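# Close the refrigerator door fully with a Stretch robot

## Task

Get the refrigerator door completely closed. It fails if any object drops a long way, if the door is swung open or shut violently, or if the robot falls or finishes leaning. The door must stay shut without the robot holding it.

## Robot and tools

ROBOT. A Hello Robot Stretch 3 with one arm: a two-wheeled base (0.33 m long, 0.34 m wide), a lift that slides on a vertical mast, and a telescoping arm that sticks out to the robot's RIGHT side. The wrist has yaw, pitch and roll, then a two-finger gripper. The base only drives straight or turns in place about a point midway between the wheels, 0.05 m behind its front edge; it cannot slide sideways. To move the gripper forward or back, drive the base. A turn in place with the arm retracted and wrist folded sweeps a 0.28 m radius; an unfolded level wrist reaches past that. Three cameras: head_camera and nav_camera (both aimed by head_pan_rad and head_tilt_rad) and wrist_camera on the gripper.

FRAMES. Base frame: origin on the floor between the drive wheels, x ahead, y to the left, z up. hand_pose is reported in it, at the point where closed fingertips meet. Odometry frame is the base frame as it was at the start; base_odometry counts wheel turns, so slip looks like travel. Heading runs -3.142 to 3.142, left positive.

execute_actions. Argument actions: a list run in order (empty list only returns state and images). Each action is {"robot": ..., "steps": n, "until": ...}; steps is 1 to 450 control steps at 30 per second (default 1); {"steps": n} alone waits. "robot" is one command, a list of up to 8 commands run in turn (items may be {"pause_s": s}, up to 15 s), or {"stop": true}, which brakes everything and clears the queue. A command may contain:
- base: exactly one of translate_m (metres, offset from where the base is when this command begins, forward positive, magnitude up to 1) or rotate_rad (radians, offset, counter-clockwise/left positive, magnitude up to 3.2).
- joints: absolute targets by name, unnamed joints keep their targets. lift_m 0 to 1.1 (arm height); arm_m 0 to 0.52 (extension); wrist_yaw_rad -1.345 to 4.42 (0 along the arm, positive swings toward the front, 3.0 folded over the base); wrist_pitch_rad -1.57 to 0.451 (0 level, negative tips fingers down); wrist_roll_rad -2.911 to 2.911; gripper_m -0.089 to 0.179 (larger is wider; the real fingertip gap is 0.007 to 0.025 less, zero below 0.007); head_pan_rad -3.953 to 1.73 (0 ahead, positive left, -1.57 looks along the arm); head_tilt_rad -1.53 to 0.419 (negative down).
- contact_limits: {"arm_m": e}, motor effort percent 1 to 100 at which the arm halts; lower is softer, too low stops at once. It applies until the arm's next command.
Motions in one command begin together and keep running across later calls and while thinking. A new command takes over immediately and discards any older queue. "until" ends an action early when all its conditions hold: {"robot": {"status": "ended"}} waits for all motion and the queue to finish; fields like lift_m, arm_m_status, base_status, refusals, queue, queue_left take comparisons such as [">", 0.3] or ["!=", "moving"]; {"any": {"status": "ended"}} fires when any one motion ends. Don't wait for exact equality on readings. An invalid call or out-of-range number rejects the whole call.

zoom_image: camera (head_camera, nav_camera, wrist_camera) and region [x0, y0, x1, y1] in pixels of that camera's last image, top-left origin, at most 504 by 504.

finished_scene: scene number; ends the scene irreversibly after the last command is held. Let everything come to rest first, since leftover motion is braked and may stop short.

RESULTS. base_status and joint_status give each part's latest motion: moving, done (within tolerance; for the base, wheels turned the asked amount), off_target (stopped away from goal, may still push; a base off_target means something blocks it), contact_stop (lift or arm pushed firmly and went slack), time_out, stopped, not_commanded, torque_fault (a wrist servo overheated and is limp for 10 s; goals for it are refused). The base bracket shows progress and goal. measured_speeds, motor_effort (percent, bracket = peak; positive pushes toward higher values; readings are biased and noisy), on_its_own (goals the robot changed, slack or off joints, loads at rest, and tilt warnings), refusals/queue/queue_left, dropped:, refused:, replaced: lines. lidar_m: 12 distances in metres in 30-degree sectors, first straight ahead then counter-clockwise (4th left, 7th behind, 10th right), in a plane 0.17 m up; "-" means nothing seen. wrist_depth_mm and head_depth_mm: 7x7 grids of median depths (head image is sideways). base_tilt in degrees, forward and right positive, with a fixed bias up to about 4.

SPEED. Fast base (0.30 m/s, 1.9 rad/s) only when lift_m < 0.30, arm_m < 0.03 and wrist_yaw_rad > 2.54; otherwise 0.10 m/s and 0.63 rad/s.

AVOID. Fold or unfold the wrist only with lift_m 0.32 to 0.95, wrist_pitch_rad -0.4, roll near 0; once folded the lift may go to 0.25. If yaw is below -0.4, keep pitch at -0.5 or lower. Pushing something rigid with the gripper above roughly 0.45 m can tip the robot, and a second push after a contact_stop is worse; use a modest arm contact limit. Do not drive while gripping or pushing something fixed; driving backward into furniture tips easily. If tilted, reverse the last move in small steps, pull the gripper free, and lower lift_m to about 0.2 if needed. Move the door gently so it is not slammed, knock nothing off shelves, avoid long hard pushes that fault the wrist, and release the door so it stays closed on its own. Loose objects may get nudged occasionally.

Each tool is called after ">>>" as name([rows], argument=value, ...), one row to a line, values as JSON.

## Session

>>> execute_actions(actions=[])

Scene clock: 0.00 s.
robot.base_odometry: x=+0.000 y=+0.000 heading=+0.000 (m, m, rad; robot's odometry frame)
robot.turned_by_wheels: +0.000 (rad since the last result)
robot.turned_by_imu: +0.000 (rad since the last result)
robot.base_tilt: forward=+0.3 right=-0.7 (deg)
robot.lidar_m: 0.93 0.98 1.15 1.12 1.19 1.29 2.83 3.05 3.75 1.12 1.12 0.94
robot.head_depth_mm: 844 851 855 865 871 880 883 / 853 858 865 870 875 886 898 / 859 864 869 877 886 891 898 / 864 866 876 883 892 899 904 / 865 877 881 890 901 905 914 / 874 878 891 893 901 911 915 / 877 889 895 906 912 923 922
robot.base_status: not_commanded
robot.joint_positions: lift_m=+0.377 arm_m=-0.003 wrist_yaw_rad=+3.069 wrist_pitch_rad=-0.396 wrist_roll_rad=-0.014 gripper_m=+0.037 head_pan_rad=+0.003 head_tilt_rad=-0.018
robot.joint_goals: lift_m=+0.377 arm_m=-0.003 wrist_yaw_rad=+3.069 wrist_pitch_rad=-0.396 wrist_roll_rad=-0.014 gripper_m=+0.037 head_pan_rad=+0.003 head_tilt_rad=-0.018
robot.joint_status: lift_m=not_commanded arm_m=not_commanded wrist_yaw_rad=not_commanded wrist_pitch_rad=not_commanded wrist_roll_rad=not_commanded gripper_m=not_commanded head_pan_rad=not_commanded head_tilt_rad=not_commanded
robot.measured_speeds: translate_m=+0.000 rotate_rad=+0.000 lift_m=+0.000 arm_m=+0.000 wrist_yaw_rad=+0.000 wrist_pitch_rad=+0.000 wrist_roll_rad=+0.000 head_pan_rad=+0.000 head_tilt_rad=+0.000
robot: refusals=0 queue=idle queue_left=0
robot.motor_effort: left_wheel=+0 right_wheel=-1 lift_m=+34 arm_m=+0 wrist_yaw_rad=+0 wrist_pitch_rad=+6 wrist_roll_rad=+1 gripper_m=+0 head_pan_rad=+0 head_tilt_rad=+1 (%)
robot.hand_pose: x=-0.0048 y=+0.0844 z=+0.3950 quat_wxyz=(+0.164, +0.693, +0.115, +0.693) (m; robot's base frame)
robot.wrist_depth_mm: - - - - - - - / - - - - - - - / - - - - - - - / - 982 - 937 875 875 864 / 792 786 789 731 732 720 689 / 672 646 652 634 - 592 585 / 569 562 - 549 528 513 508
pictures: head_camera (sideways: a quarter turn clockwise sets it upright), nav_camera (sideways: a quarter turn counterclockwise sets it upright), wrist_camera
Images, in order (width x height): head_camera 896x504, nav_camera 672x504, wrist_camera 644x364.

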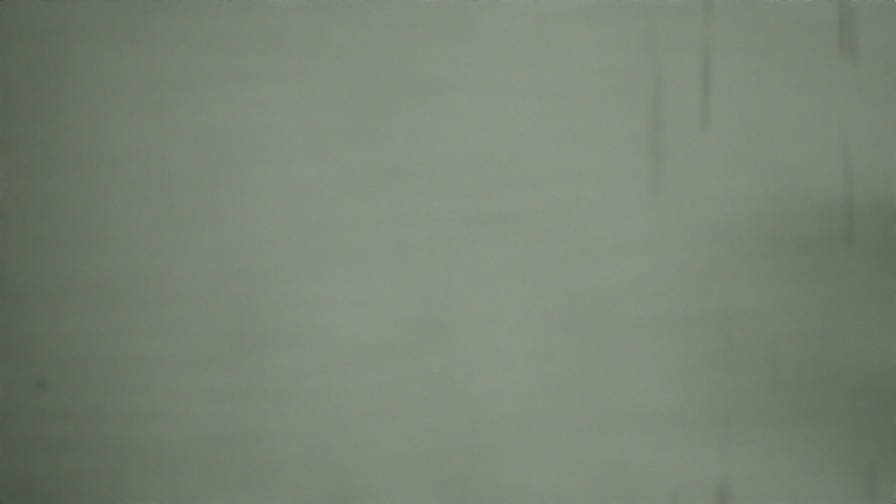

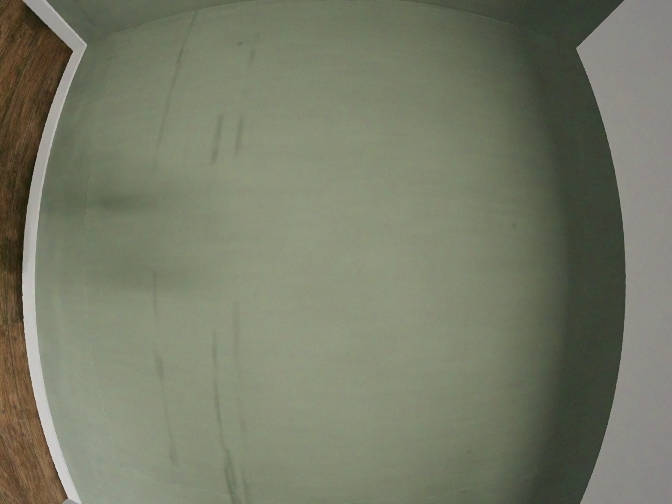

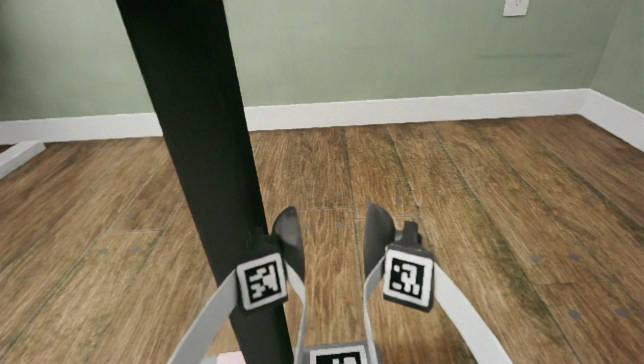

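>>> execute_actions([
  {"robot":{"base":{"rotate_rad":-2.4},"joints":{"lift_m":0.26,"head_tilt_rad":-0.5}},"steps":450,"until":{"robot":{"status":"ended"}}},
])

Scene clock: 11.13 s.
robot.base_odometry: x=+0.000 y=+0.000 heading=-2.400 (m, m, rad; robot's odometry frame)
robot.turned_by_wheels: -2.400 (rad since the last result)
robot.turned_by_imu: -2.371 (rad since the last result)
robot.base_tilt: forward=+0.6 right=-0.8 (deg)
robot.lidar_m: 3.39 1.61 1.12 1.04 0.93 0.93 1.11 1.13 1.13 1.29 2.45 2.85
robot.head_depth_mm: 2775 2992 3166 2635 1958 1569 1287 / 3025 3236 3416 2661 1975 1568 1298 / 3298 3564 3714 2668 1976 1584 1308 / 3615 3961 - 2676 1988 1587 1311 / 3956 - - 2703 2013 1575 1325 / 3826 - - 2725 2025 1602 1320 / 3479 3762 3885 2749 2032 1589 1323
robot.base_status: done (rotate_rad -2.3999 of -2.4000)
robot.joint_positions: lift_m=+0.260 arm_m=-0.003 wrist_yaw_rad=+3.069 wrist_pitch_rad=-0.397 wrist_roll_rad=-0.014 gripper_m=+0.037 head_pan_rad=+0.003 head_tilt_rad=-0.495
robot.joint_goals: lift_m=+0.260 arm_m=-0.003 wrist_yaw_rad=+3.069 wrist_pitch_rad=-0.397 wrist_roll_rad=-0.014 gripper_m=+0.037 head_pan_rad=+0.003 head_tilt_rad=-0.500
robot.joint_status: lift_m=done arm_m=not_commanded wrist_yaw_rad=not_commanded wrist_pitch_rad=not_commanded wrist_roll_rad=not_commanded gripper_m=not_commanded head_pan_rad=not_commanded head_tilt_rad=done
robot.measured_speeds: translate_m=+0.000 rotate_rad=+0.000 lift_m=+0.000 arm_m=+0.000 wrist_yaw_rad=+0.000 wrist_pitch_rad=+0.000 wrist_roll_rad=+0.000 head_pan_rad=+0.000 head_tilt_rad=+0.000
robot: refusals=0 queue=done queue_left=0
robot.motor_effort: left_wheel=+2(9) right_wheel=-3(8) lift_m=+30(34) arm_m=-1(0) wrist_yaw_rad=+0(0) wrist_pitch_rad=+7(7) wrist_roll_rad=+1(1) gripper_m=+0(0) head_pan_rad=+0(1) head_tilt_rad=-3(24) (%)
robot.hand_pose: x=-0.0048 y=+0.0843 z=+0.2776 quat_wxyz=(+0.164, +0.693, +0.115, +0.693) (m; robot's base frame)
robot.wrist_depth_mm: 698 757 - - - - - / 717 830 - - - - - / 749 848 951 937 931 850 835 / 749 758 - 726 696 674 657 / 619 602 600 572 577 550 527 / 510 514 - - - 461 452 / 454 - - - 411 399 393
pictures: head_camera (sideways: a quarter turn clockwise sets it upright), nav_camera (sideways: a quarter turn counterclockwise sets it upright), wrist_camera
Images, in order (width x height): head_camera 896x504, nav_camera 672x504, wrist_camera 644x364.

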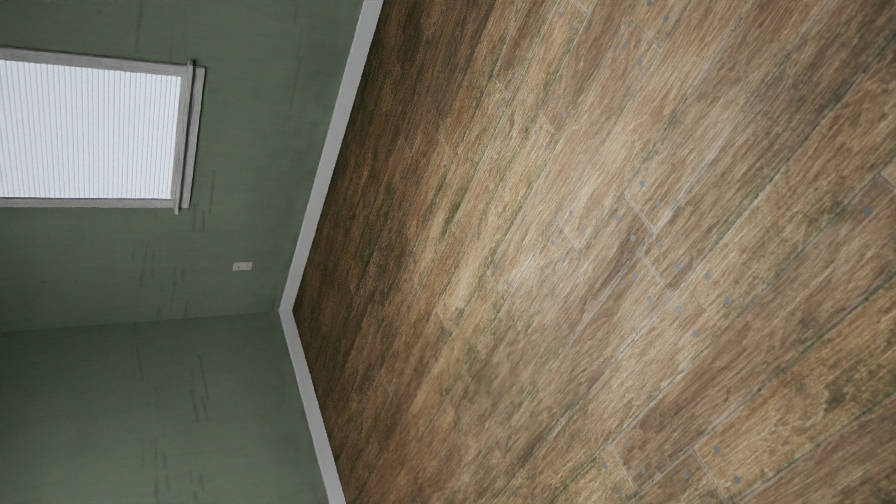

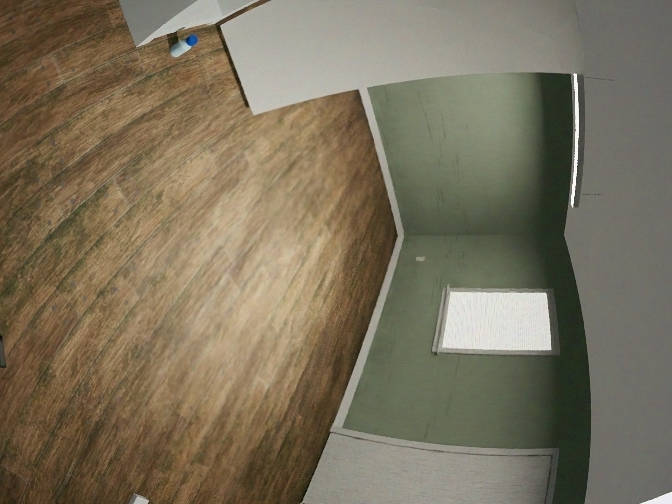

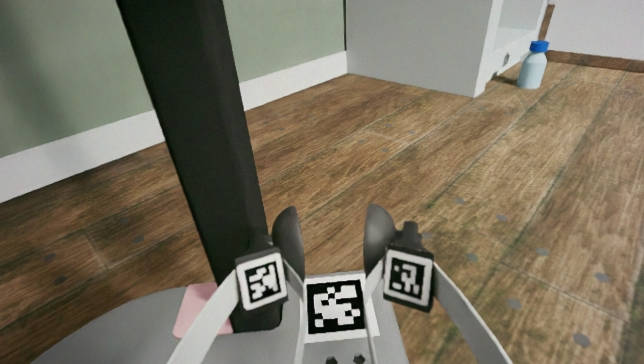

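>>> execute_actions([
  {"robot":[{"base":{"rotate_rad":0.83}},{"base":{"translate_m":0.65}},{"base":{"rotate_rad":1.57},"joints":{"lift_m":0.35,"head_tilt_rad":-0.8,"head_pan_rad":-1.57}},{"joints":{"wrist_yaw_rad":0,"gripper_m":0.17}},{"joints":{"lift_m":0.15}}],"steps":450,"until":{"robot":{"status":"ended"}}},
])

Scene clock: 31.53 s.
robot.base_odometry: x=+0.000 y=-0.650 heading=+0.000 (m, m, rad; robot's odometry frame)
robot.turned_by_wheels: +2.400 (rad since the last result)
robot.turned_by_imu: +2.373 (rad since the last result)
robot.base_tilt: forward=+0.6 right=-0.9 (deg)
robot.lidar_m: 0.87 0.92 1.34 1.77 1.75 2.74 2.89 3.11 0.98 0.97 0.51 0.63
robot.head_depth_mm: 818 938 1098 1669 1503 1298 1142 / 829 940 1100 1324 1500 1305 1146 / 834 956 1114 1337 1517 1314 1146 / 839 964 1129 1374 1513 1301 1168 / 848 978 1140 1386 1515 1290 1154 / 869 998 1132 1351 1370 1232 1156 / 838 898 1103 1056 806 940 1156
robot.base_status: done (rotate_rad +1.5699 of +1.5700)
robot.joint_positions: lift_m=+0.150 arm_m=-0.003 wrist_yaw_rad=+0.002 wrist_pitch_rad=-0.397 wrist_roll_rad=-0.014 gripper_m=+0.170 head_pan_rad=-1.563 head_tilt_rad=-0.791
robot.joint_goals: lift_m=+0.150 arm_m=-0.003 wrist_yaw_rad=+0.000 wrist_pitch_rad=-0.397 wrist_roll_rad=-0.014 gripper_m=+0.170 head_pan_rad=-1.570 head_tilt_rad=-0.800
robot.joint_status: lift_m=done arm_m=not_commanded wrist_yaw_rad=done wrist_pitch_rad=not_commanded wrist_roll_rad=not_commanded gripper_m=done head_pan_rad=done head_tilt_rad=done
robot.measured_speeds: translate_m=+0.000 rotate_rad=+0.000 lift_m=+0.000 arm_m=+0.000 wrist_yaw_rad=+0.000 wrist_pitch_rad=+0.000 wrist_roll_rad=+0.000 head_pan_rad=+0.000 head_tilt_rad=+0.000
robot: refusals=0 queue=done queue_left=0
robot.motor_effort: left_wheel=-1(6) right_wheel=+2(11) lift_m=+31(38) arm_m=-1(0) wrist_yaw_rad=-3(3) wrist_pitch_rad=+7(7) wrist_roll_rad=+1(1) gripper_m=+1(96) head_pan_rad=-2(35) head_tilt_rad=-3(20) (%)
robot.hand_pose: x=-0.0210 y=-0.3692 z=+0.1675 quat_wxyz=(+0.699, +0.141, -0.688, -0.138) (m; robot's base frame)
robot.wrist_depth_mm: 663 650 662 660 644 627 - / 651 617 728 727 677 738 841 / 420 441 653 679 650 618 613 / 346 481 473 515 494 490 469 / 342 437 424 414 404 399 393 / 338 - 354 347 341 333 334 / 313 302 305 301 294 291 279
pictures: head_camera (sideways: a quarter turn clockwise sets it upright), nav_camera (sideways: a quarter turn counterclockwise sets it upright), wrist_camera
Images, in order (width x height): head_camera 896x504, nav_camera 672x504, wrist_camera 644x364.

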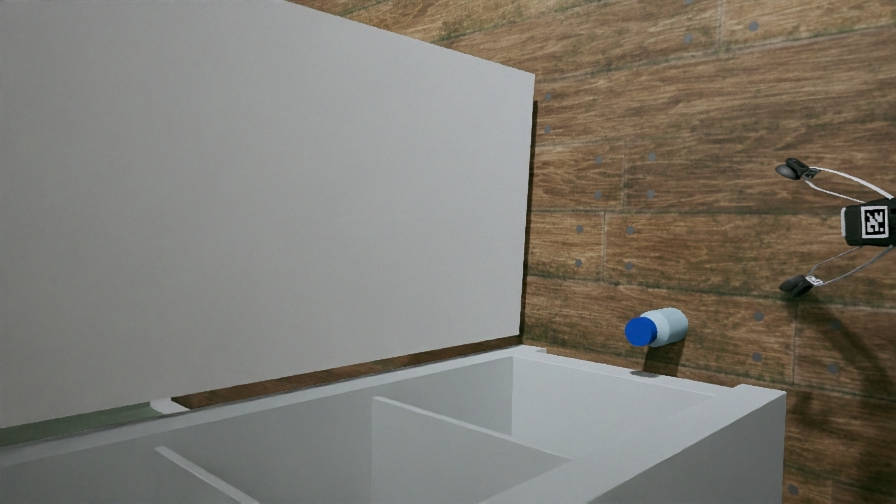

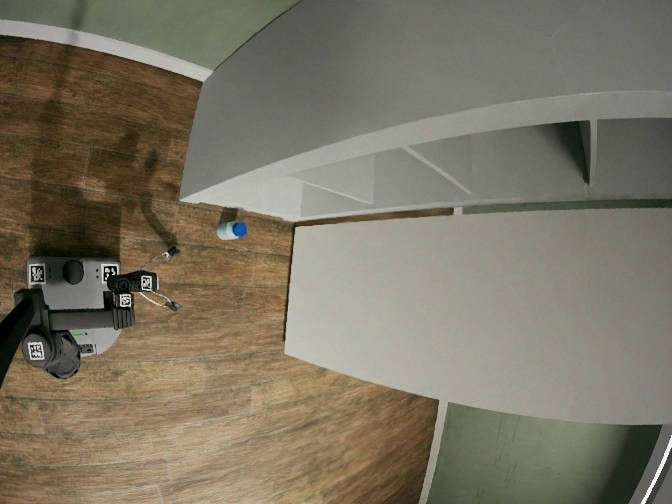

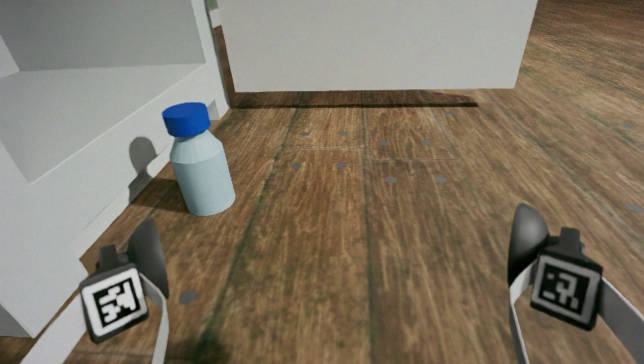

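>>> execute_actions([
  {"robot":{"base":{"translate_m":0.18},"joints":{"lift_m":0.045,"gripper_m":0.13,"arm_m":0.15}},"steps":450,"until":{"robot":{"status":"ended"}}},
])

Scene clock: 39.13 s.
robot.base_odometry: x=+0.181 y=-0.650 heading=+0.000 (m, m, rad; robot's odometry frame)
robot.turned_by_wheels: +0.000 (rad since the last result)
robot.turned_by_imu: +0.000 (rad since the last result)
robot.base_tilt: forward=+0.6 right=-0.7 (deg)
robot.lidar_m: 0.69 0.73 1.06 1.76 1.87 2.72 3.08 3.32 1.03 0.44 0.45 0.65
robot.head_depth_mm: 836 958 1126 1332 1491 1305 1138 / 846 964 1137 1370 1504 1312 1148 / 853 981 1145 1373 1511 1298 1195 / 862 1003 1188 1422 1490 1302 1138 / 839 904 1108 1081 795 997 1151 / 782 437 481 561 710 964 1151 / 347 398 467 566 714 974 1160
robot.base_status: done (translate_m +0.1800 of +0.1800)
robot.joint_positions: lift_m=+0.045 arm_m=+0.150 wrist_yaw_rad=+0.001 wrist_pitch_rad=-0.397 wrist_roll_rad=-0.014 gripper_m=+0.130 head_pan_rad=-1.563 head_tilt_rad=-0.791
robot.joint_goals: lift_m=+0.045 arm_m=+0.150 wrist_yaw_rad=+0.000 wrist_pitch_rad=-0.397 wrist_roll_rad=-0.014 gripper_m=+0.130 head_pan_rad=-1.570 head_tilt_rad=-0.800
robot.joint_status: lift_m=done arm_m=done wrist_yaw_rad=done wrist_pitch_rad=not_commanded wrist_roll_rad=not_commanded gripper_m=done head_pan_rad=done head_tilt_rad=done
robot.measured_speeds: translate_m=+0.000 rotate_rad=+0.000 lift_m=+0.000 arm_m=+0.000 wrist_yaw_rad=+0.000 wrist_pitch_rad=+0.000 wrist_roll_rad=+0.000 head_pan_rad=+0.000 head_tilt_rad=+0.000
robot: refusals=0 queue=done queue_left=0
robot.motor_effort: left_wheel=-1(3) right_wheel=+2(6) lift_m=+30(31) arm_m=+5(5) wrist_yaw_rad=-2(2) wrist_pitch_rad=+7(7) wrist_roll_rad=+1(1) gripper_m=+0(95) head_pan_rad=-2(2) head_tilt_rad=-5(3) (%)
robot.hand_pose: x=-0.0212 y=-0.5216 z=+0.0625 quat_wxyz=(+0.698, +0.141, -0.688, -0.138) (m; robot's base frame)
robot.wrist_depth_mm: 488 417 394 512 518 507 489 / 216 208 309 221 589 567 527 / 142 178 308 229 411 397 380 / 136 177 321 252 314 306 296 / 136 167 268 262 254 257 243 / 135 158 221 217 215 - 207 / 135 184 190 188 186 181 178
pictures: head_camera (sideways: a quarter turn clockwise sets it upright), nav_camera (sideways: a quarter turn counterclockwise sets it upright), wrist_camera
Images, in order (width x height): head_camera 896x504, nav_camera 672x504, wrist_camera 644x364.

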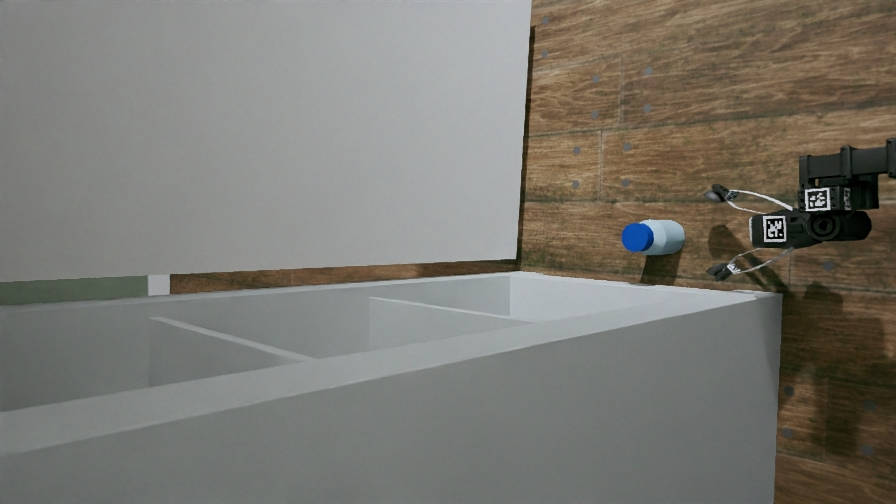

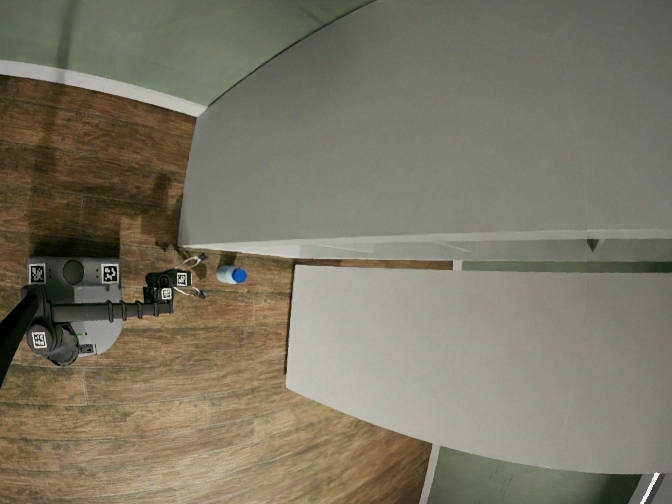

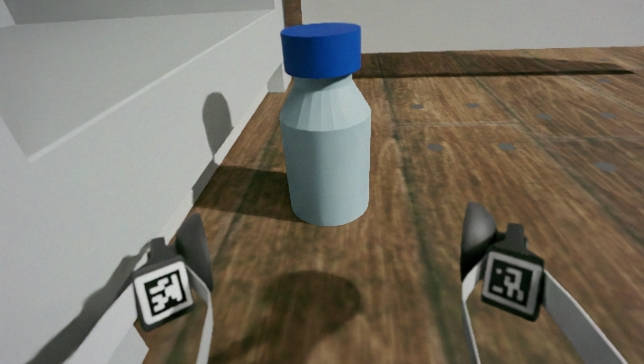

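>>> execute_actions([
  {"robot":[{"joints":{"arm_m":0.26}},{"joints":{"gripper_m":0.0}},{"joints":{"lift_m":0.06,"arm_m":0}},{"joints":{"wrist_yaw_rad":1.3,"lift_m":0.05}},{"joints":{"gripper_m":0.15}},{"joints":{"lift_m":0.3},"base":{"translate_m":-1.0}}],"steps":450,"until":{"robot":{"status":"ended"}}},
])

>>> execute_actions([
  {"steps":450,"until":{"robot":{"status":"ended"}}},
  {"robot":[{"base":{"rotate_rad":1.62},"joints":{"gripper_m":0,"wrist_yaw_rad":0.3,"wrist_pitch_rad":0}},{"base":{"translate_m":-1.0}},{"base":{"translate_m":-0.3}},{"joints":{"arm_m":0.3}}],"steps":450,"until":{"robot":{"status":"ended"}}},
  {"steps":450,"until":{"robot":{"status":"ended"}}},
])

Scene clock: 52.70 s.
robot.base_odometry: x=+0.180 y=-0.650 heading=+0.000 (m, m, rad; robot's odometry frame)
robot.turned_by_wheels: +0.000 (rad since the last result)
robot.turned_by_imu: +0.000 (rad since the last result)
robot.base_tilt: forward=+0.5 right=-0.7 (deg)
robot.lidar_m: 0.69 0.73 1.06 1.76 1.87 2.72 3.07 3.30 1.01 0.44 0.45 0.65
robot.head_depth_mm: 840 960 1117 1345 1505 1301 1146 / 846 967 1131 1361 1506 1303 1149 / 854 978 1142 1369 1503 1307 1163 / 863 1005 1183 1428 1487 1308 1148 / 841 911 1114 1084 794 1001 1151 / 786 436 480 560 710 961 1154 / 347 398 466 567 716 980 1152
robot.base_status: done (translate_m +0.1800 of +0.1800)
robot.joint_positions: lift_m=+0.060 arm_m=+0.060 wrist_yaw_rad=+0.001 wrist_pitch_rad=-0.425 wrist_roll_rad=-0.014 gripper_m=+0.004 head_pan_rad=-1.563 head_tilt_rad=-0.791
robot.joint_goals: lift_m=+0.060 arm_m=+0.060 wrist_yaw_rad=+0.000 wrist_pitch_rad=-0.425 wrist_roll_rad=-0.014 gripper_m=+0.003 head_pan_rad=-1.570 head_tilt_rad=-0.800
robot.joint_status: lift_m=done arm_m=contact_stop wrist_yaw_rad=done wrist_pitch_rad=not_commanded wrist_roll_rad=not_commanded gripper_m=done head_pan_rad=done head_tilt_rad=done
robot.measured_speeds: translate_m=+0.000 rotate_rad=+0.000 lift_m=+0.000 arm_m=+0.000 wrist_yaw_rad=+0.000 wrist_pitch_rad=+0.000 wrist_roll_rad=+0.000 head_pan_rad=+0.000 head_tilt_rad=+0.000
robot: refusals=0 queue=dropped queue_left=0
robot.on_its_own: arm_m is slack since a contact_stop, until your next command for it (your +0.000 is given up)
robot.motor_effort: left_wheel=-1(2) right_wheel=+2(3) lift_m=+31(43) arm_m=+0(26) wrist_yaw_rad=-2(2) wrist_pitch_rad=+19(25) wrist_roll_rad=+1(1) gripper_m=-23(98) head_pan_rad=-2(2) head_tilt_rad=-3(4) (%)
robot.hand_pose: x=-0.0212 y=-0.4289 z=+0.0712 quat_wxyz=(+0.696, +0.151, -0.686, -0.148) (m; robot's base frame)
robot.wrist_depth_mm: 144 346 422 613 602 585 564 / 144 188 298 116 539 550 519 / 144 188 298 117 393 400 389 / 144 189 324 131 307 315 306 / 157 188 258 130 139 259 253 / 184 190 - 143 153 221 215 / 204 200 200 162 188 192 187
pictures: head_camera (sideways: a quarter turn clockwise sets it upright), nav_camera (sideways: a quarter turn counterclockwise sets it upright), wrist_camera
ARM HIT: the arm struck its own base hard.
dropped: robot: command 2 of its queue: arm_m: contact_stop
Images, in order (width x height): head_camera 896x504, nav_camera 672x504, wrist_camera 644x364.

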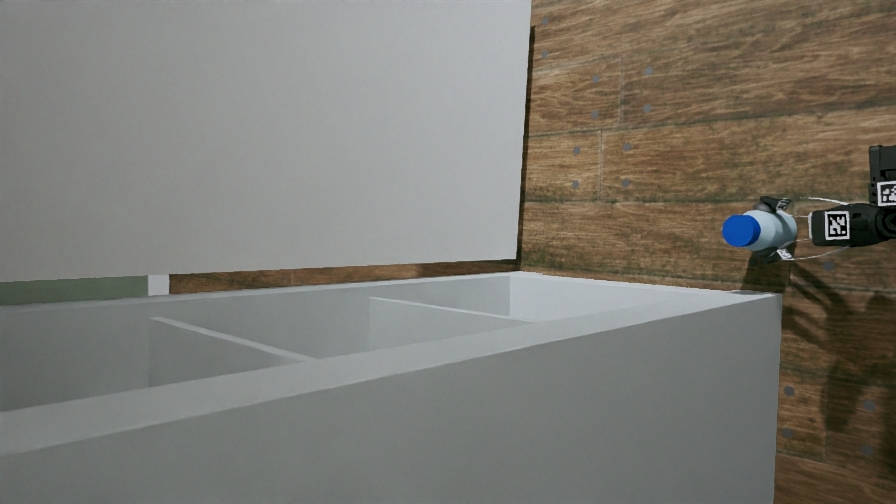

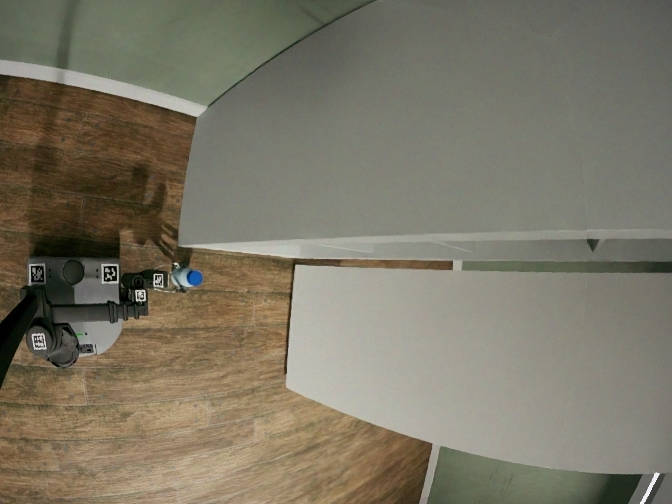

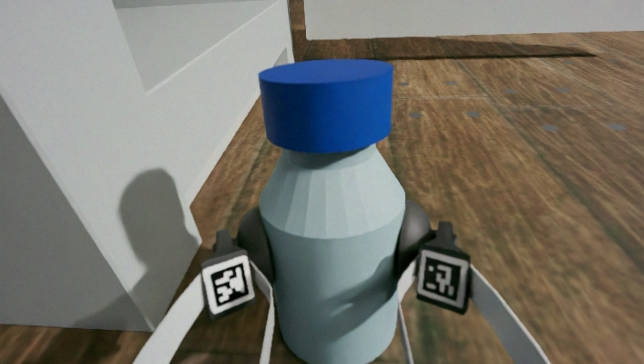

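Scene clock: 56.27 s.
robot.base_odometry: x=+0.180 y=-0.650 heading=+1.620 (m, m, rad; robot's odometry frame)
robot.turned_by_wheels: +1.620 (rad since the last result)
robot.turned_by_imu: +1.335 (rad since the last result)
robot.base_tilt: forward=+0.4 right=-0.8 (deg)
robot.lidar_m: 1.77 1.78 1.86 3.03 3.10 1.05 0.97 0.44 0.39 0.72 0.73 0.90
robot.head_depth_mm: 658 758 848 926 989 1068 1105 / 648 744 880 1072 1275 1283 1093 / 636 728 854 1035 1312 1301 1168 / 624 713 834 1004 1263 1309 1151 / 612 700 816 976 1216 1317 1157 / 600 685 795 952 1180 1318 1151 / 590 673 779 923 1131 1301 1156
robot.base_status: done (rotate_rad +1.6199 of +1.6200)
robot.joint_positions: lift_m=+0.060 arm_m=+0.052 wrist_yaw_rad=-0.936 wrist_pitch_rad=-0.169 wrist_roll_rad=-0.018 gripper_m=+0.004 head_pan_rad=-1.563 head_tilt_rad=-0.792
robot.joint_goals: lift_m=+0.060 arm_m=+0.052 wrist_yaw_rad=-0.938 wrist_pitch_rad=-0.096 wrist_roll_rad=-0.018 gripper_m=+0.003 head_pan_rad=-1.570 head_tilt_rad=-0.800
robot.joint_status: lift_m=done arm_m=contact_stop wrist_yaw_rad=time_out wrist_pitch_rad=time_out wrist_roll_rad=not_commanded gripper_m=off_target head_pan_rad=done head_tilt_rad=done
robot.measured_speeds: translate_m=+0.000 rotate_rad=+0.000 lift_m=+0.000 arm_m=+0.000 wrist_yaw_rad=+0.000 wrist_pitch_rad=+0.000 wrist_roll_rad=+0.000 head_pan_rad=+0.000 head_tilt_rad=+0.000
robot: refusals=0 queue=dropped queue_left=0
robot.on_its_own: wrist_yaw_rad is held at -0.938, not at your +0.300, since a time_out; wrist_pitch_rad is held at -0.096, not at your +0.000, since a time_out; arm_m is slack since a contact_stop, until your next command for it (your +0.000 is given up)
robot.motor_effort: left_wheel=-1(22) right_wheel=+2(58) lift_m=+38(40) arm_m=+0(8) wrist_yaw_rad=-2(100) wrist_pitch_rad=+32(70) wrist_roll_rad=+3(33) gripper_m=-22(46) head_pan_rad=-2(2) head_tilt_rad=-3(4) (%)
robot.hand_pose: x=-0.2216 y=-0.3440 z=+0.1318 quat_wxyz=(+0.608, -0.261, -0.650, -0.374) (m; robot's base frame)
robot.wrist_depth_mm: 384 365 307 265 232 208 187 / 387 395 327 122 242 216 195 / 399 429 354 125 254 228 202 / 394 453 375 135 259 237 212 / 395 443 405 132 140 249 226 / 358 352 - 141 148 259 242 / 285 283 278 153 255 262 251
pictures: head_camera (sideways: a quarter turn clockwise sets it upright), nav_camera (sideways: a quarter turn counterclockwise sets it upright), wrist_camera
dropped: robot: command 0 of its queue: gripper_m: off_target; wrist_yaw_rad: time_out; wrist_pitch_rad: time_out
Images, in order (width x height): head_camera 896x504, nav_camera 672x504, wrist_camera 644x364.

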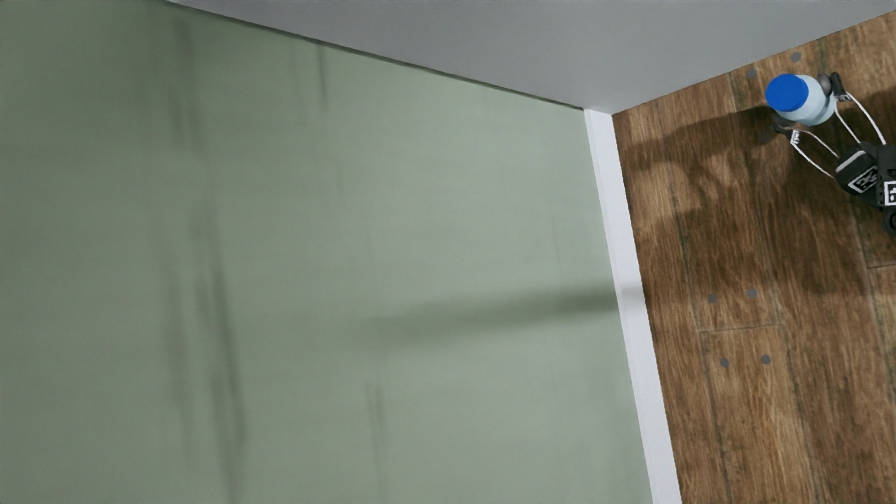

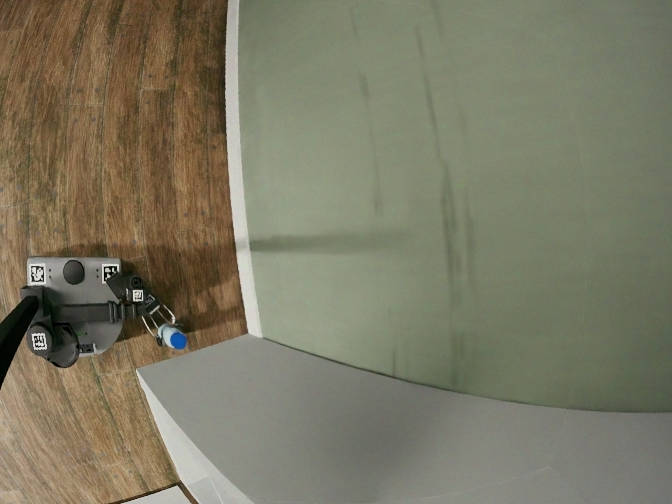

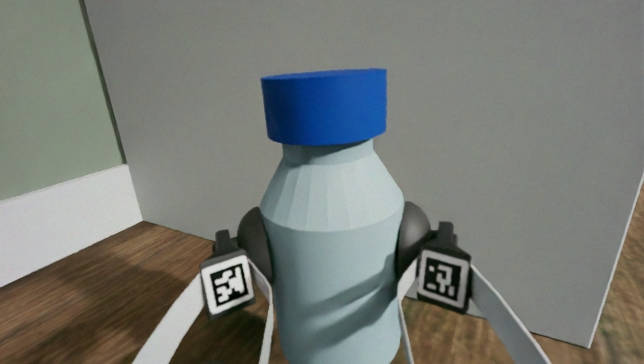

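>>> execute_actions([
  {"robot":[{"joints":{"arm_m":0.15,"wrist_yaw_rad":0,"wrist_pitch_rad":-0.4,"lift_m":0.05}},{"joints":{"gripper_m":0.15}},{"joints":{"lift_m":0.34}},{"joints":{"arm_m":0,"wrist_yaw_rad":3,"gripper_m":0}},{"joints":{"lift_m":0.27},"base":{"rotate_rad":2.3}},{"base":{"translate_m":1.0}},{"base":{"rotate_rad":1.15},"joints":{"head_pan_rad":1.7}},{"base":{"translate_m":1.0}}],"steps":450,"until":{"robot":{"status":"ended"}}},
  {"steps":450,"until":{"robot":{"status":"ended"}}},
])

Scene clock: 91.53 s.
robot.base_odometry: x=-0.182 y=-2.289 heading=-1.214 (m, m, rad; robot's odometry frame)
robot.turned_by_wheels: +3.450 (rad since the last result)
robot.turned_by_imu: +3.408 (rad since the last result)
robot.base_tilt: forward=+0.4 right=-0.7 (deg)
robot.lidar_m: 1.50 1.62 1.47 1.35 0.62 0.55 2.88 2.95 2.36 2.33 1.91 1.52
robot.head_depth_mm: 1223 1398 1631 1790 1503 1301 1148 / 1252 1427 1666 1797 1515 1295 1145 / 1279 1462 1714 1781 1516 1294 1149 / 1302 1483 1762 1782 1512 1303 1151 / 1326 1491 1703 1767 1516 1333 - / 1132 1193 1278 1347 1474 - - / 907 928 1007 - - - 1141
robot.base_status: done (translate_m +1.0000 of +1.0000)
robot.joint_positions: lift_m=+0.270 arm_m=+0.000 wrist_yaw_rad=+2.999 wrist_pitch_rad=-0.421 wrist_roll_rad=-0.013 gripper_m=+0.000 head_pan_rad=+1.693 head_tilt_rad=-0.792
robot.joint_goals: lift_m=+0.270 arm_m=+0.000 wrist_yaw_rad=+3.000 wrist_pitch_rad=-0.400 wrist_roll_rad=-0.013 gripper_m=+0.000 head_pan_rad=+1.700 head_tilt_rad=-0.800
robot.joint_status: lift_m=done arm_m=done wrist_yaw_rad=done wrist_pitch_rad=done wrist_roll_rad=not_commanded gripper_m=done head_pan_rad=done head_tilt_rad=done
robot.measured_speeds: translate_m=+0.000 rotate_rad=+0.000 lift_m=+0.000 arm_m=+0.000 wrist_yaw_rad=+0.000 wrist_pitch_rad=+0.000 wrist_roll_rad=+0.000 head_pan_rad=+0.000 head_tilt_rad=+0.000
robot: refusals=0 queue=done queue_left=0
robot.motor_effort: left_wheel=-1(6) right_wheel=+2(12) lift_m=+31(38) arm_m=-4(2) wrist_yaw_rad=+1(11) wrist_pitch_rad=+9(32) wrist_roll_rad=+0(3) gripper_m=-2(94) head_pan_rad=+3(34) head_tilt_rad=-3(3) (%)
robot.hand_pose: x=+0.0107 y=+0.0765 z=+0.2822 quat_wxyz=(+0.196, +0.695, +0.099, +0.684) (m; robot's base frame)
robot.wrist_depth_mm: 582 - - - - - - / 585 - - - - - - / 579 723 937 880 868 827 790 / 577 710 731 691 678 664 639 / 581 593 586 - 560 541 533 / 510 514 - - 488 458 449 / 451 - - - 414 404 392
pictures: head_camera (sideways: a quarter turn clockwise sets it upright), nav_camera (sideways: a quarter turn counterclockwise sets it upright), wrist_camera
Images, in order (width x height): head_camera 896x504, nav_camera 672x504, wrist_camera 644x364.

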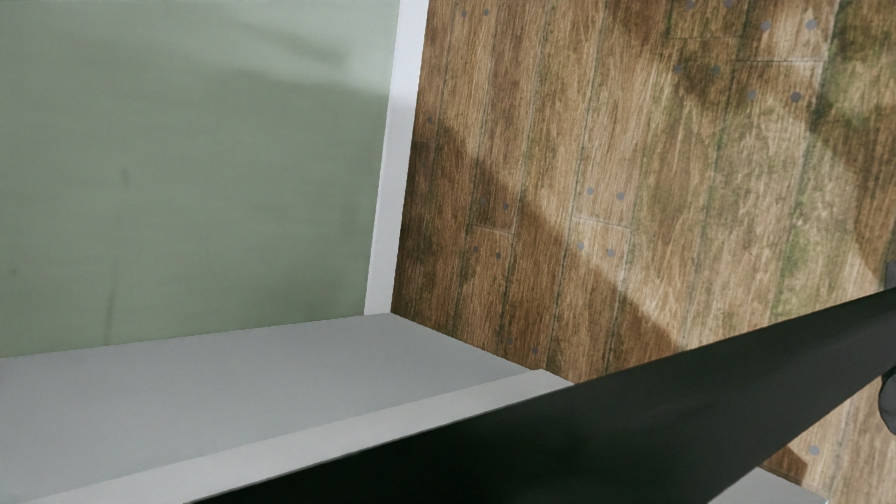

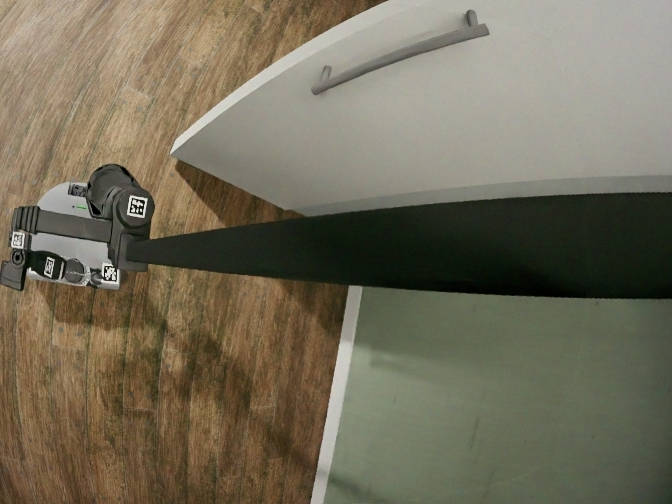

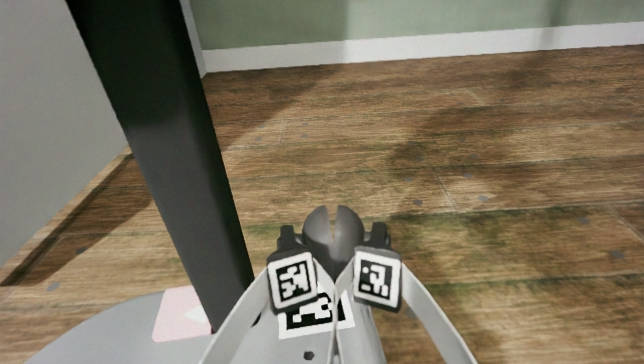

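>>> execute_actions([
  {"robot":[{"base":{"rotate_rad":2.48},"joints":{"head_pan_rad":-0.8,"head_tilt_rad":-1}},{"joints":{"lift_m":0.31}},{"base":{"translate_m":0.9}}],"steps":450,"until":{"robot":{"status":"ended"}}},
])

Scene clock: 112.20 s.
robot.base_odometry: x=+0.088 y=-1.430 heading=+1.266 (m, m, rad; robot's odometry frame)
robot.turned_by_wheels: +2.480 (rad since the last result)
robot.turned_by_imu: +2.450 (rad since the last result)
robot.base_tilt: forward=+0.4 right=-0.8 (deg)
robot.lidar_m: 0.28 2.52 2.31 2.93 2.83 2.89 2.37 2.26 1.43 0.30 0.25 0.25
robot.head_depth_mm: - - 319 431 656 1199 1127 / - - 314 418 627 1165 - / - - 313 407 603 1050 - / - - 310 396 581 1086 1131 / - - 305 387 559 1009 1110 / - - 301 376 539 953 1110 / - - 299 368 521 1182 1118
robot.base_status: done (translate_m +0.9000 of +0.9000)
robot.joint_positions: lift_m=+0.310 arm_m=+0.000 wrist_yaw_rad=+3.002 wrist_pitch_rad=-0.421 wrist_roll_rad=-0.013 gripper_m=+0.000 head_pan_rad=-0.793 head_tilt_rad=-1.001
robot.joint_goals: lift_m=+0.310 arm_m=+0.000 wrist_yaw_rad=+3.000 wrist_pitch_rad=-0.400 wrist_roll_rad=-0.013 gripper_m=+0.000 head_pan_rad=-0.800 head_tilt_rad=-1.000
robot.joint_status: lift_m=done arm_m=done wrist_yaw_rad=done wrist_pitch_rad=done wrist_roll_rad=not_commanded gripper_m=done head_pan_rad=done head_tilt_rad=done
robot.measured_speeds: translate_m=+0.000 rotate_rad=+0.000 lift_m=+0.000 arm_m=+0.000 wrist_yaw_rad=+0.000 wrist_pitch_rad=+0.000 wrist_roll_rad=+0.000 head_pan_rad=+0.000 head_tilt_rad=+0.000
robot: refusals=0 queue=done queue_left=0
robot.motor_effort: left_wheel=-1(9) right_wheel=+0(18) lift_m=+36(39) arm_m=-3(5) wrist_yaw_rad=-2(5) wrist_pitch_rad=+9(9) wrist_roll_rad=+0(0) gripper_m=-2(2) head_pan_rad=-2(35) head_tilt_rad=+0(19) (%)
robot.hand_pose: x=+0.0099 y=+0.0767 z=+0.3220 quat_wxyz=(+0.195, +0.695, +0.101, +0.684) (m; robot's base frame)
robot.wrist_depth_mm: - - - - - - - / - - - - - - - / - - - 966 944 943 895 / 843 812 789 771 737 731 707 / 672 655 642 - 620 597 587 / 563 550 - - 537 508 492 / 483 494 - - 452 447 433
pictures: head_camera (sideways: a quarter turn clockwise sets it upright), nav_camera (sideways: a quarter turn counterclockwise sets it upright), wrist_camera
Images, in order (width x height): head_camera 896x504, nav_camera 672x504, wrist_camera 644x364.

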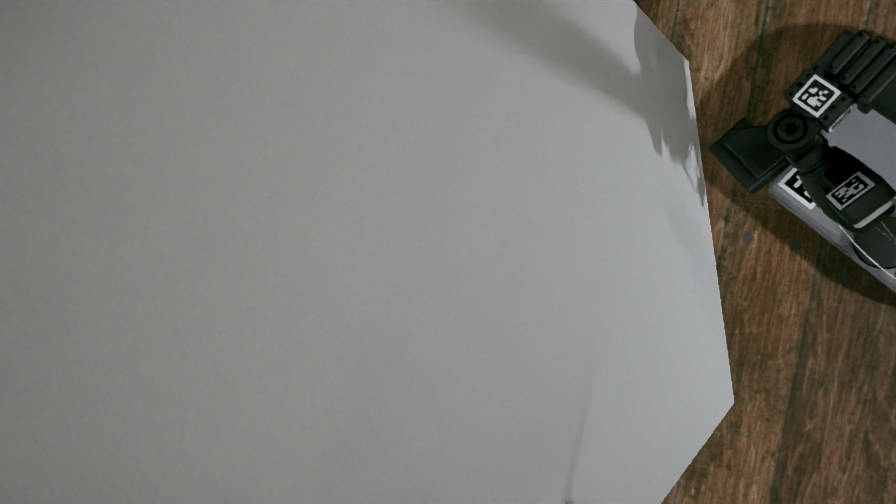

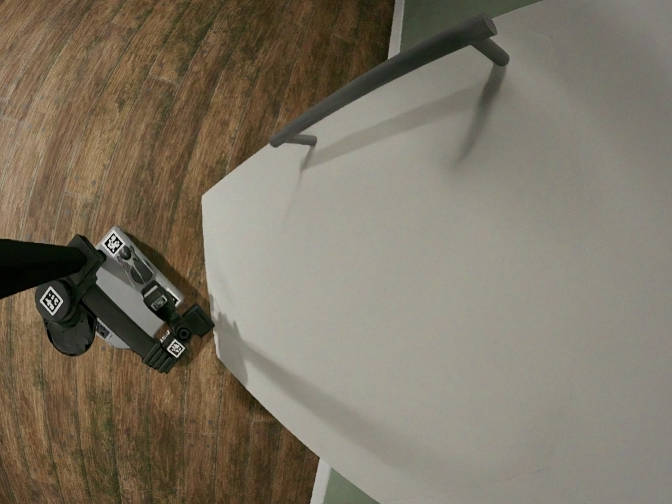

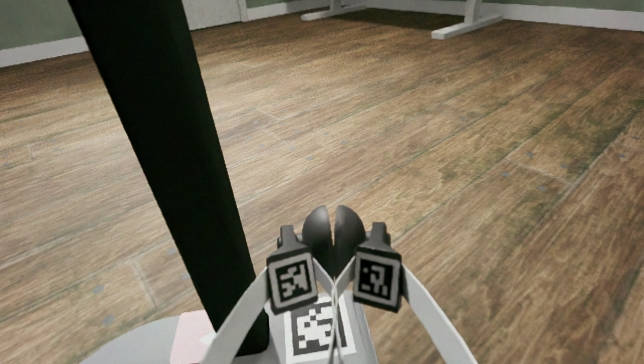

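About 15° left.

>>> execute_actions([
  {"robot":[{"base":{"rotate_rad":0.75},"joints":{"head_pan_rad":-1.7}},{"base":{"translate_m":0.3}},{"joints":{"arm_m":0.04}},{"joints":{"arm_m":0.08}},{"joints":{"arm_m":0.12}},{"joints":{"arm_m":0.16}},{"joints":{"arm_m":0.2}}],"steps":450,"until":{"robot":{"status":"ended"}}},
  {"robot":{"joints":{"arm_m":0.03}},"steps":30},
])

Scene clock: 131.60 s.
robot.base_odometry: x=-0.042 y=-1.159 heading=+2.016 (m, m, rad; robot's odometry frame)
robot.turned_by_wheels: +0.750 (rad since the last result)
robot.turned_by_imu: +0.743 (rad since the last result)
robot.base_tilt: forward=+0.5 right=-0.8 (deg)
robot.lidar_m: 2.23 2.04 2.75 2.76 3.08 2.56 2.41 0.48 0.40 0.39 1.14 1.81
robot.head_depth_mm: 349 416 515 678 989 1223 1124 / 349 418 519 681 995 1213 - / 350 418 520 683 938 1237 - / 332 397 486 687 947 1262 - / 369 1106 1391 1509 1374 1219 1114 / 975 1165 1449 1502 1365 1227 1110 / 979 1167 1460 1529 1362 1224 1120
robot.base_status: done (translate_m +0.3000 of +0.3000)
robot.joint_positions: lift_m=+0.310 arm_m=+0.129 wrist_yaw_rad=+3.002 wrist_pitch_rad=-0.421 wrist_roll_rad=-0.013 gripper_m=+0.000 head_pan_rad=-1.693 head_tilt_rad=-1.001
robot.joint_goals: lift_m=+0.310 arm_m=+0.030 wrist_yaw_rad=+3.000 wrist_pitch_rad=-0.400 wrist_roll_rad=-0.013 gripper_m=+0.000 head_pan_rad=-1.700 head_tilt_rad=-1.000
robot.joint_status: lift_m=done arm_m=moving wrist_yaw_rad=done wrist_pitch_rad=done wrist_roll_rad=not_commanded gripper_m=done head_pan_rad=done head_tilt_rad=done
robot.measured_speeds: translate_m=+0.000 rotate_rad=+0.000 lift_m=+0.000 arm_m=-0.140 wrist_yaw_rad=+0.000 wrist_pitch_rad=+0.000 wrist_roll_rad=+0.000 head_pan_rad=+0.000 head_tilt_rad=+0.000
robot: refusals=0 queue=running queue_left=0
robot.motor_effort: left_wheel=-1(4) right_wheel=+2(6) lift_m=+36(36) arm_m=-3(5) wrist_yaw_rad=-3(2) wrist_pitch_rad=+9(9) wrist_roll_rad=+0(0) gripper_m=-3(2) head_pan_rad=-2(31) head_tilt_rad=+0(1) (%)
robot.hand_pose: x=+0.0099 y=-0.0516 z=+0.3220 quat_wxyz=(+0.195, +0.695, +0.101, +0.684) (m; robot's base frame)
robot.wrist_depth_mm: - - - - - - - / - - - - - - - / - - - 987 957 915 877 / 866 824 800 761 746 727 699 / 674 676 - - 609 609 573 / 567 - - - 531 510 500 / 484 - - - 448 442 434
pictures: head_camera (sideways: a quarter turn clockwise sets it upright), nav_camera (sideways: a quarter turn counterclockwise sets it upright), wrist_camera
Images, in order (width x height): head_camera 896x504, nav_camera 672x504, wrist_camera 644x364.

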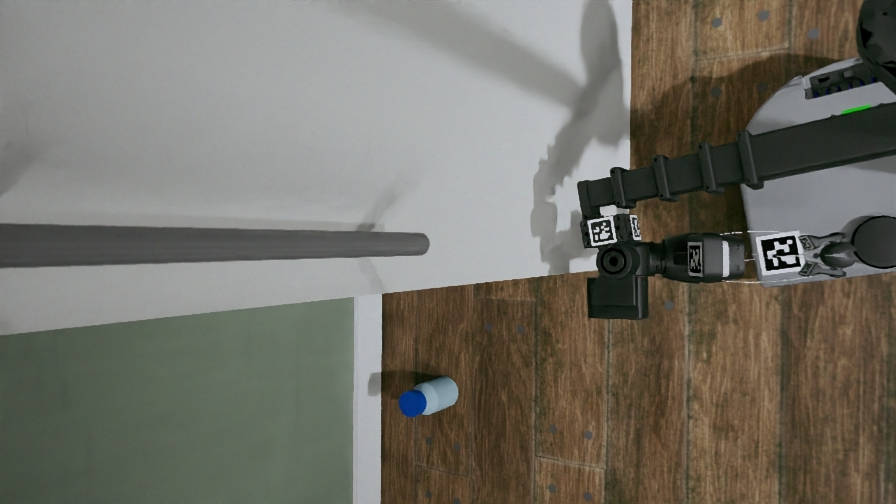

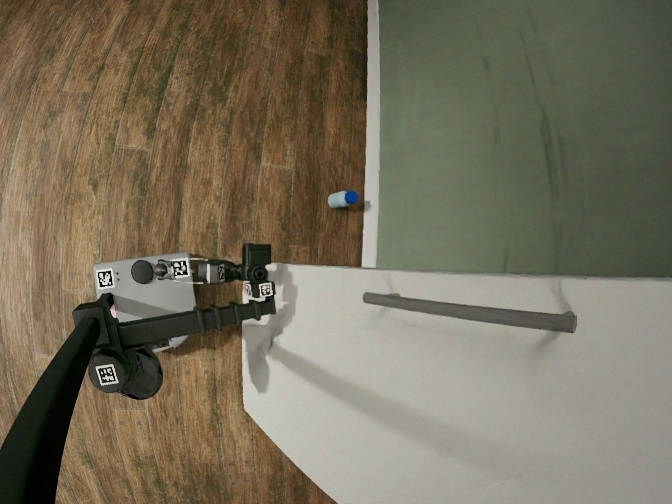

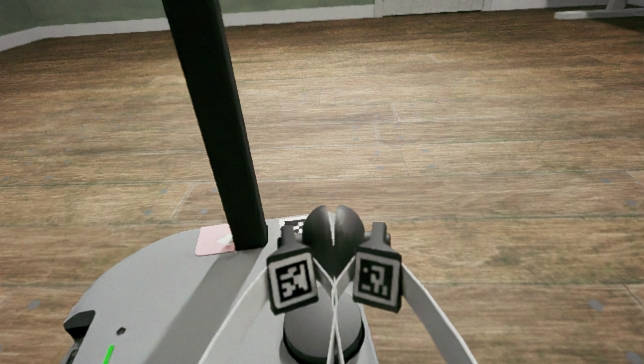

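Parallel to the wall: closed.

>>> finished_scene(scene=1)

The scene is finished: the task was done.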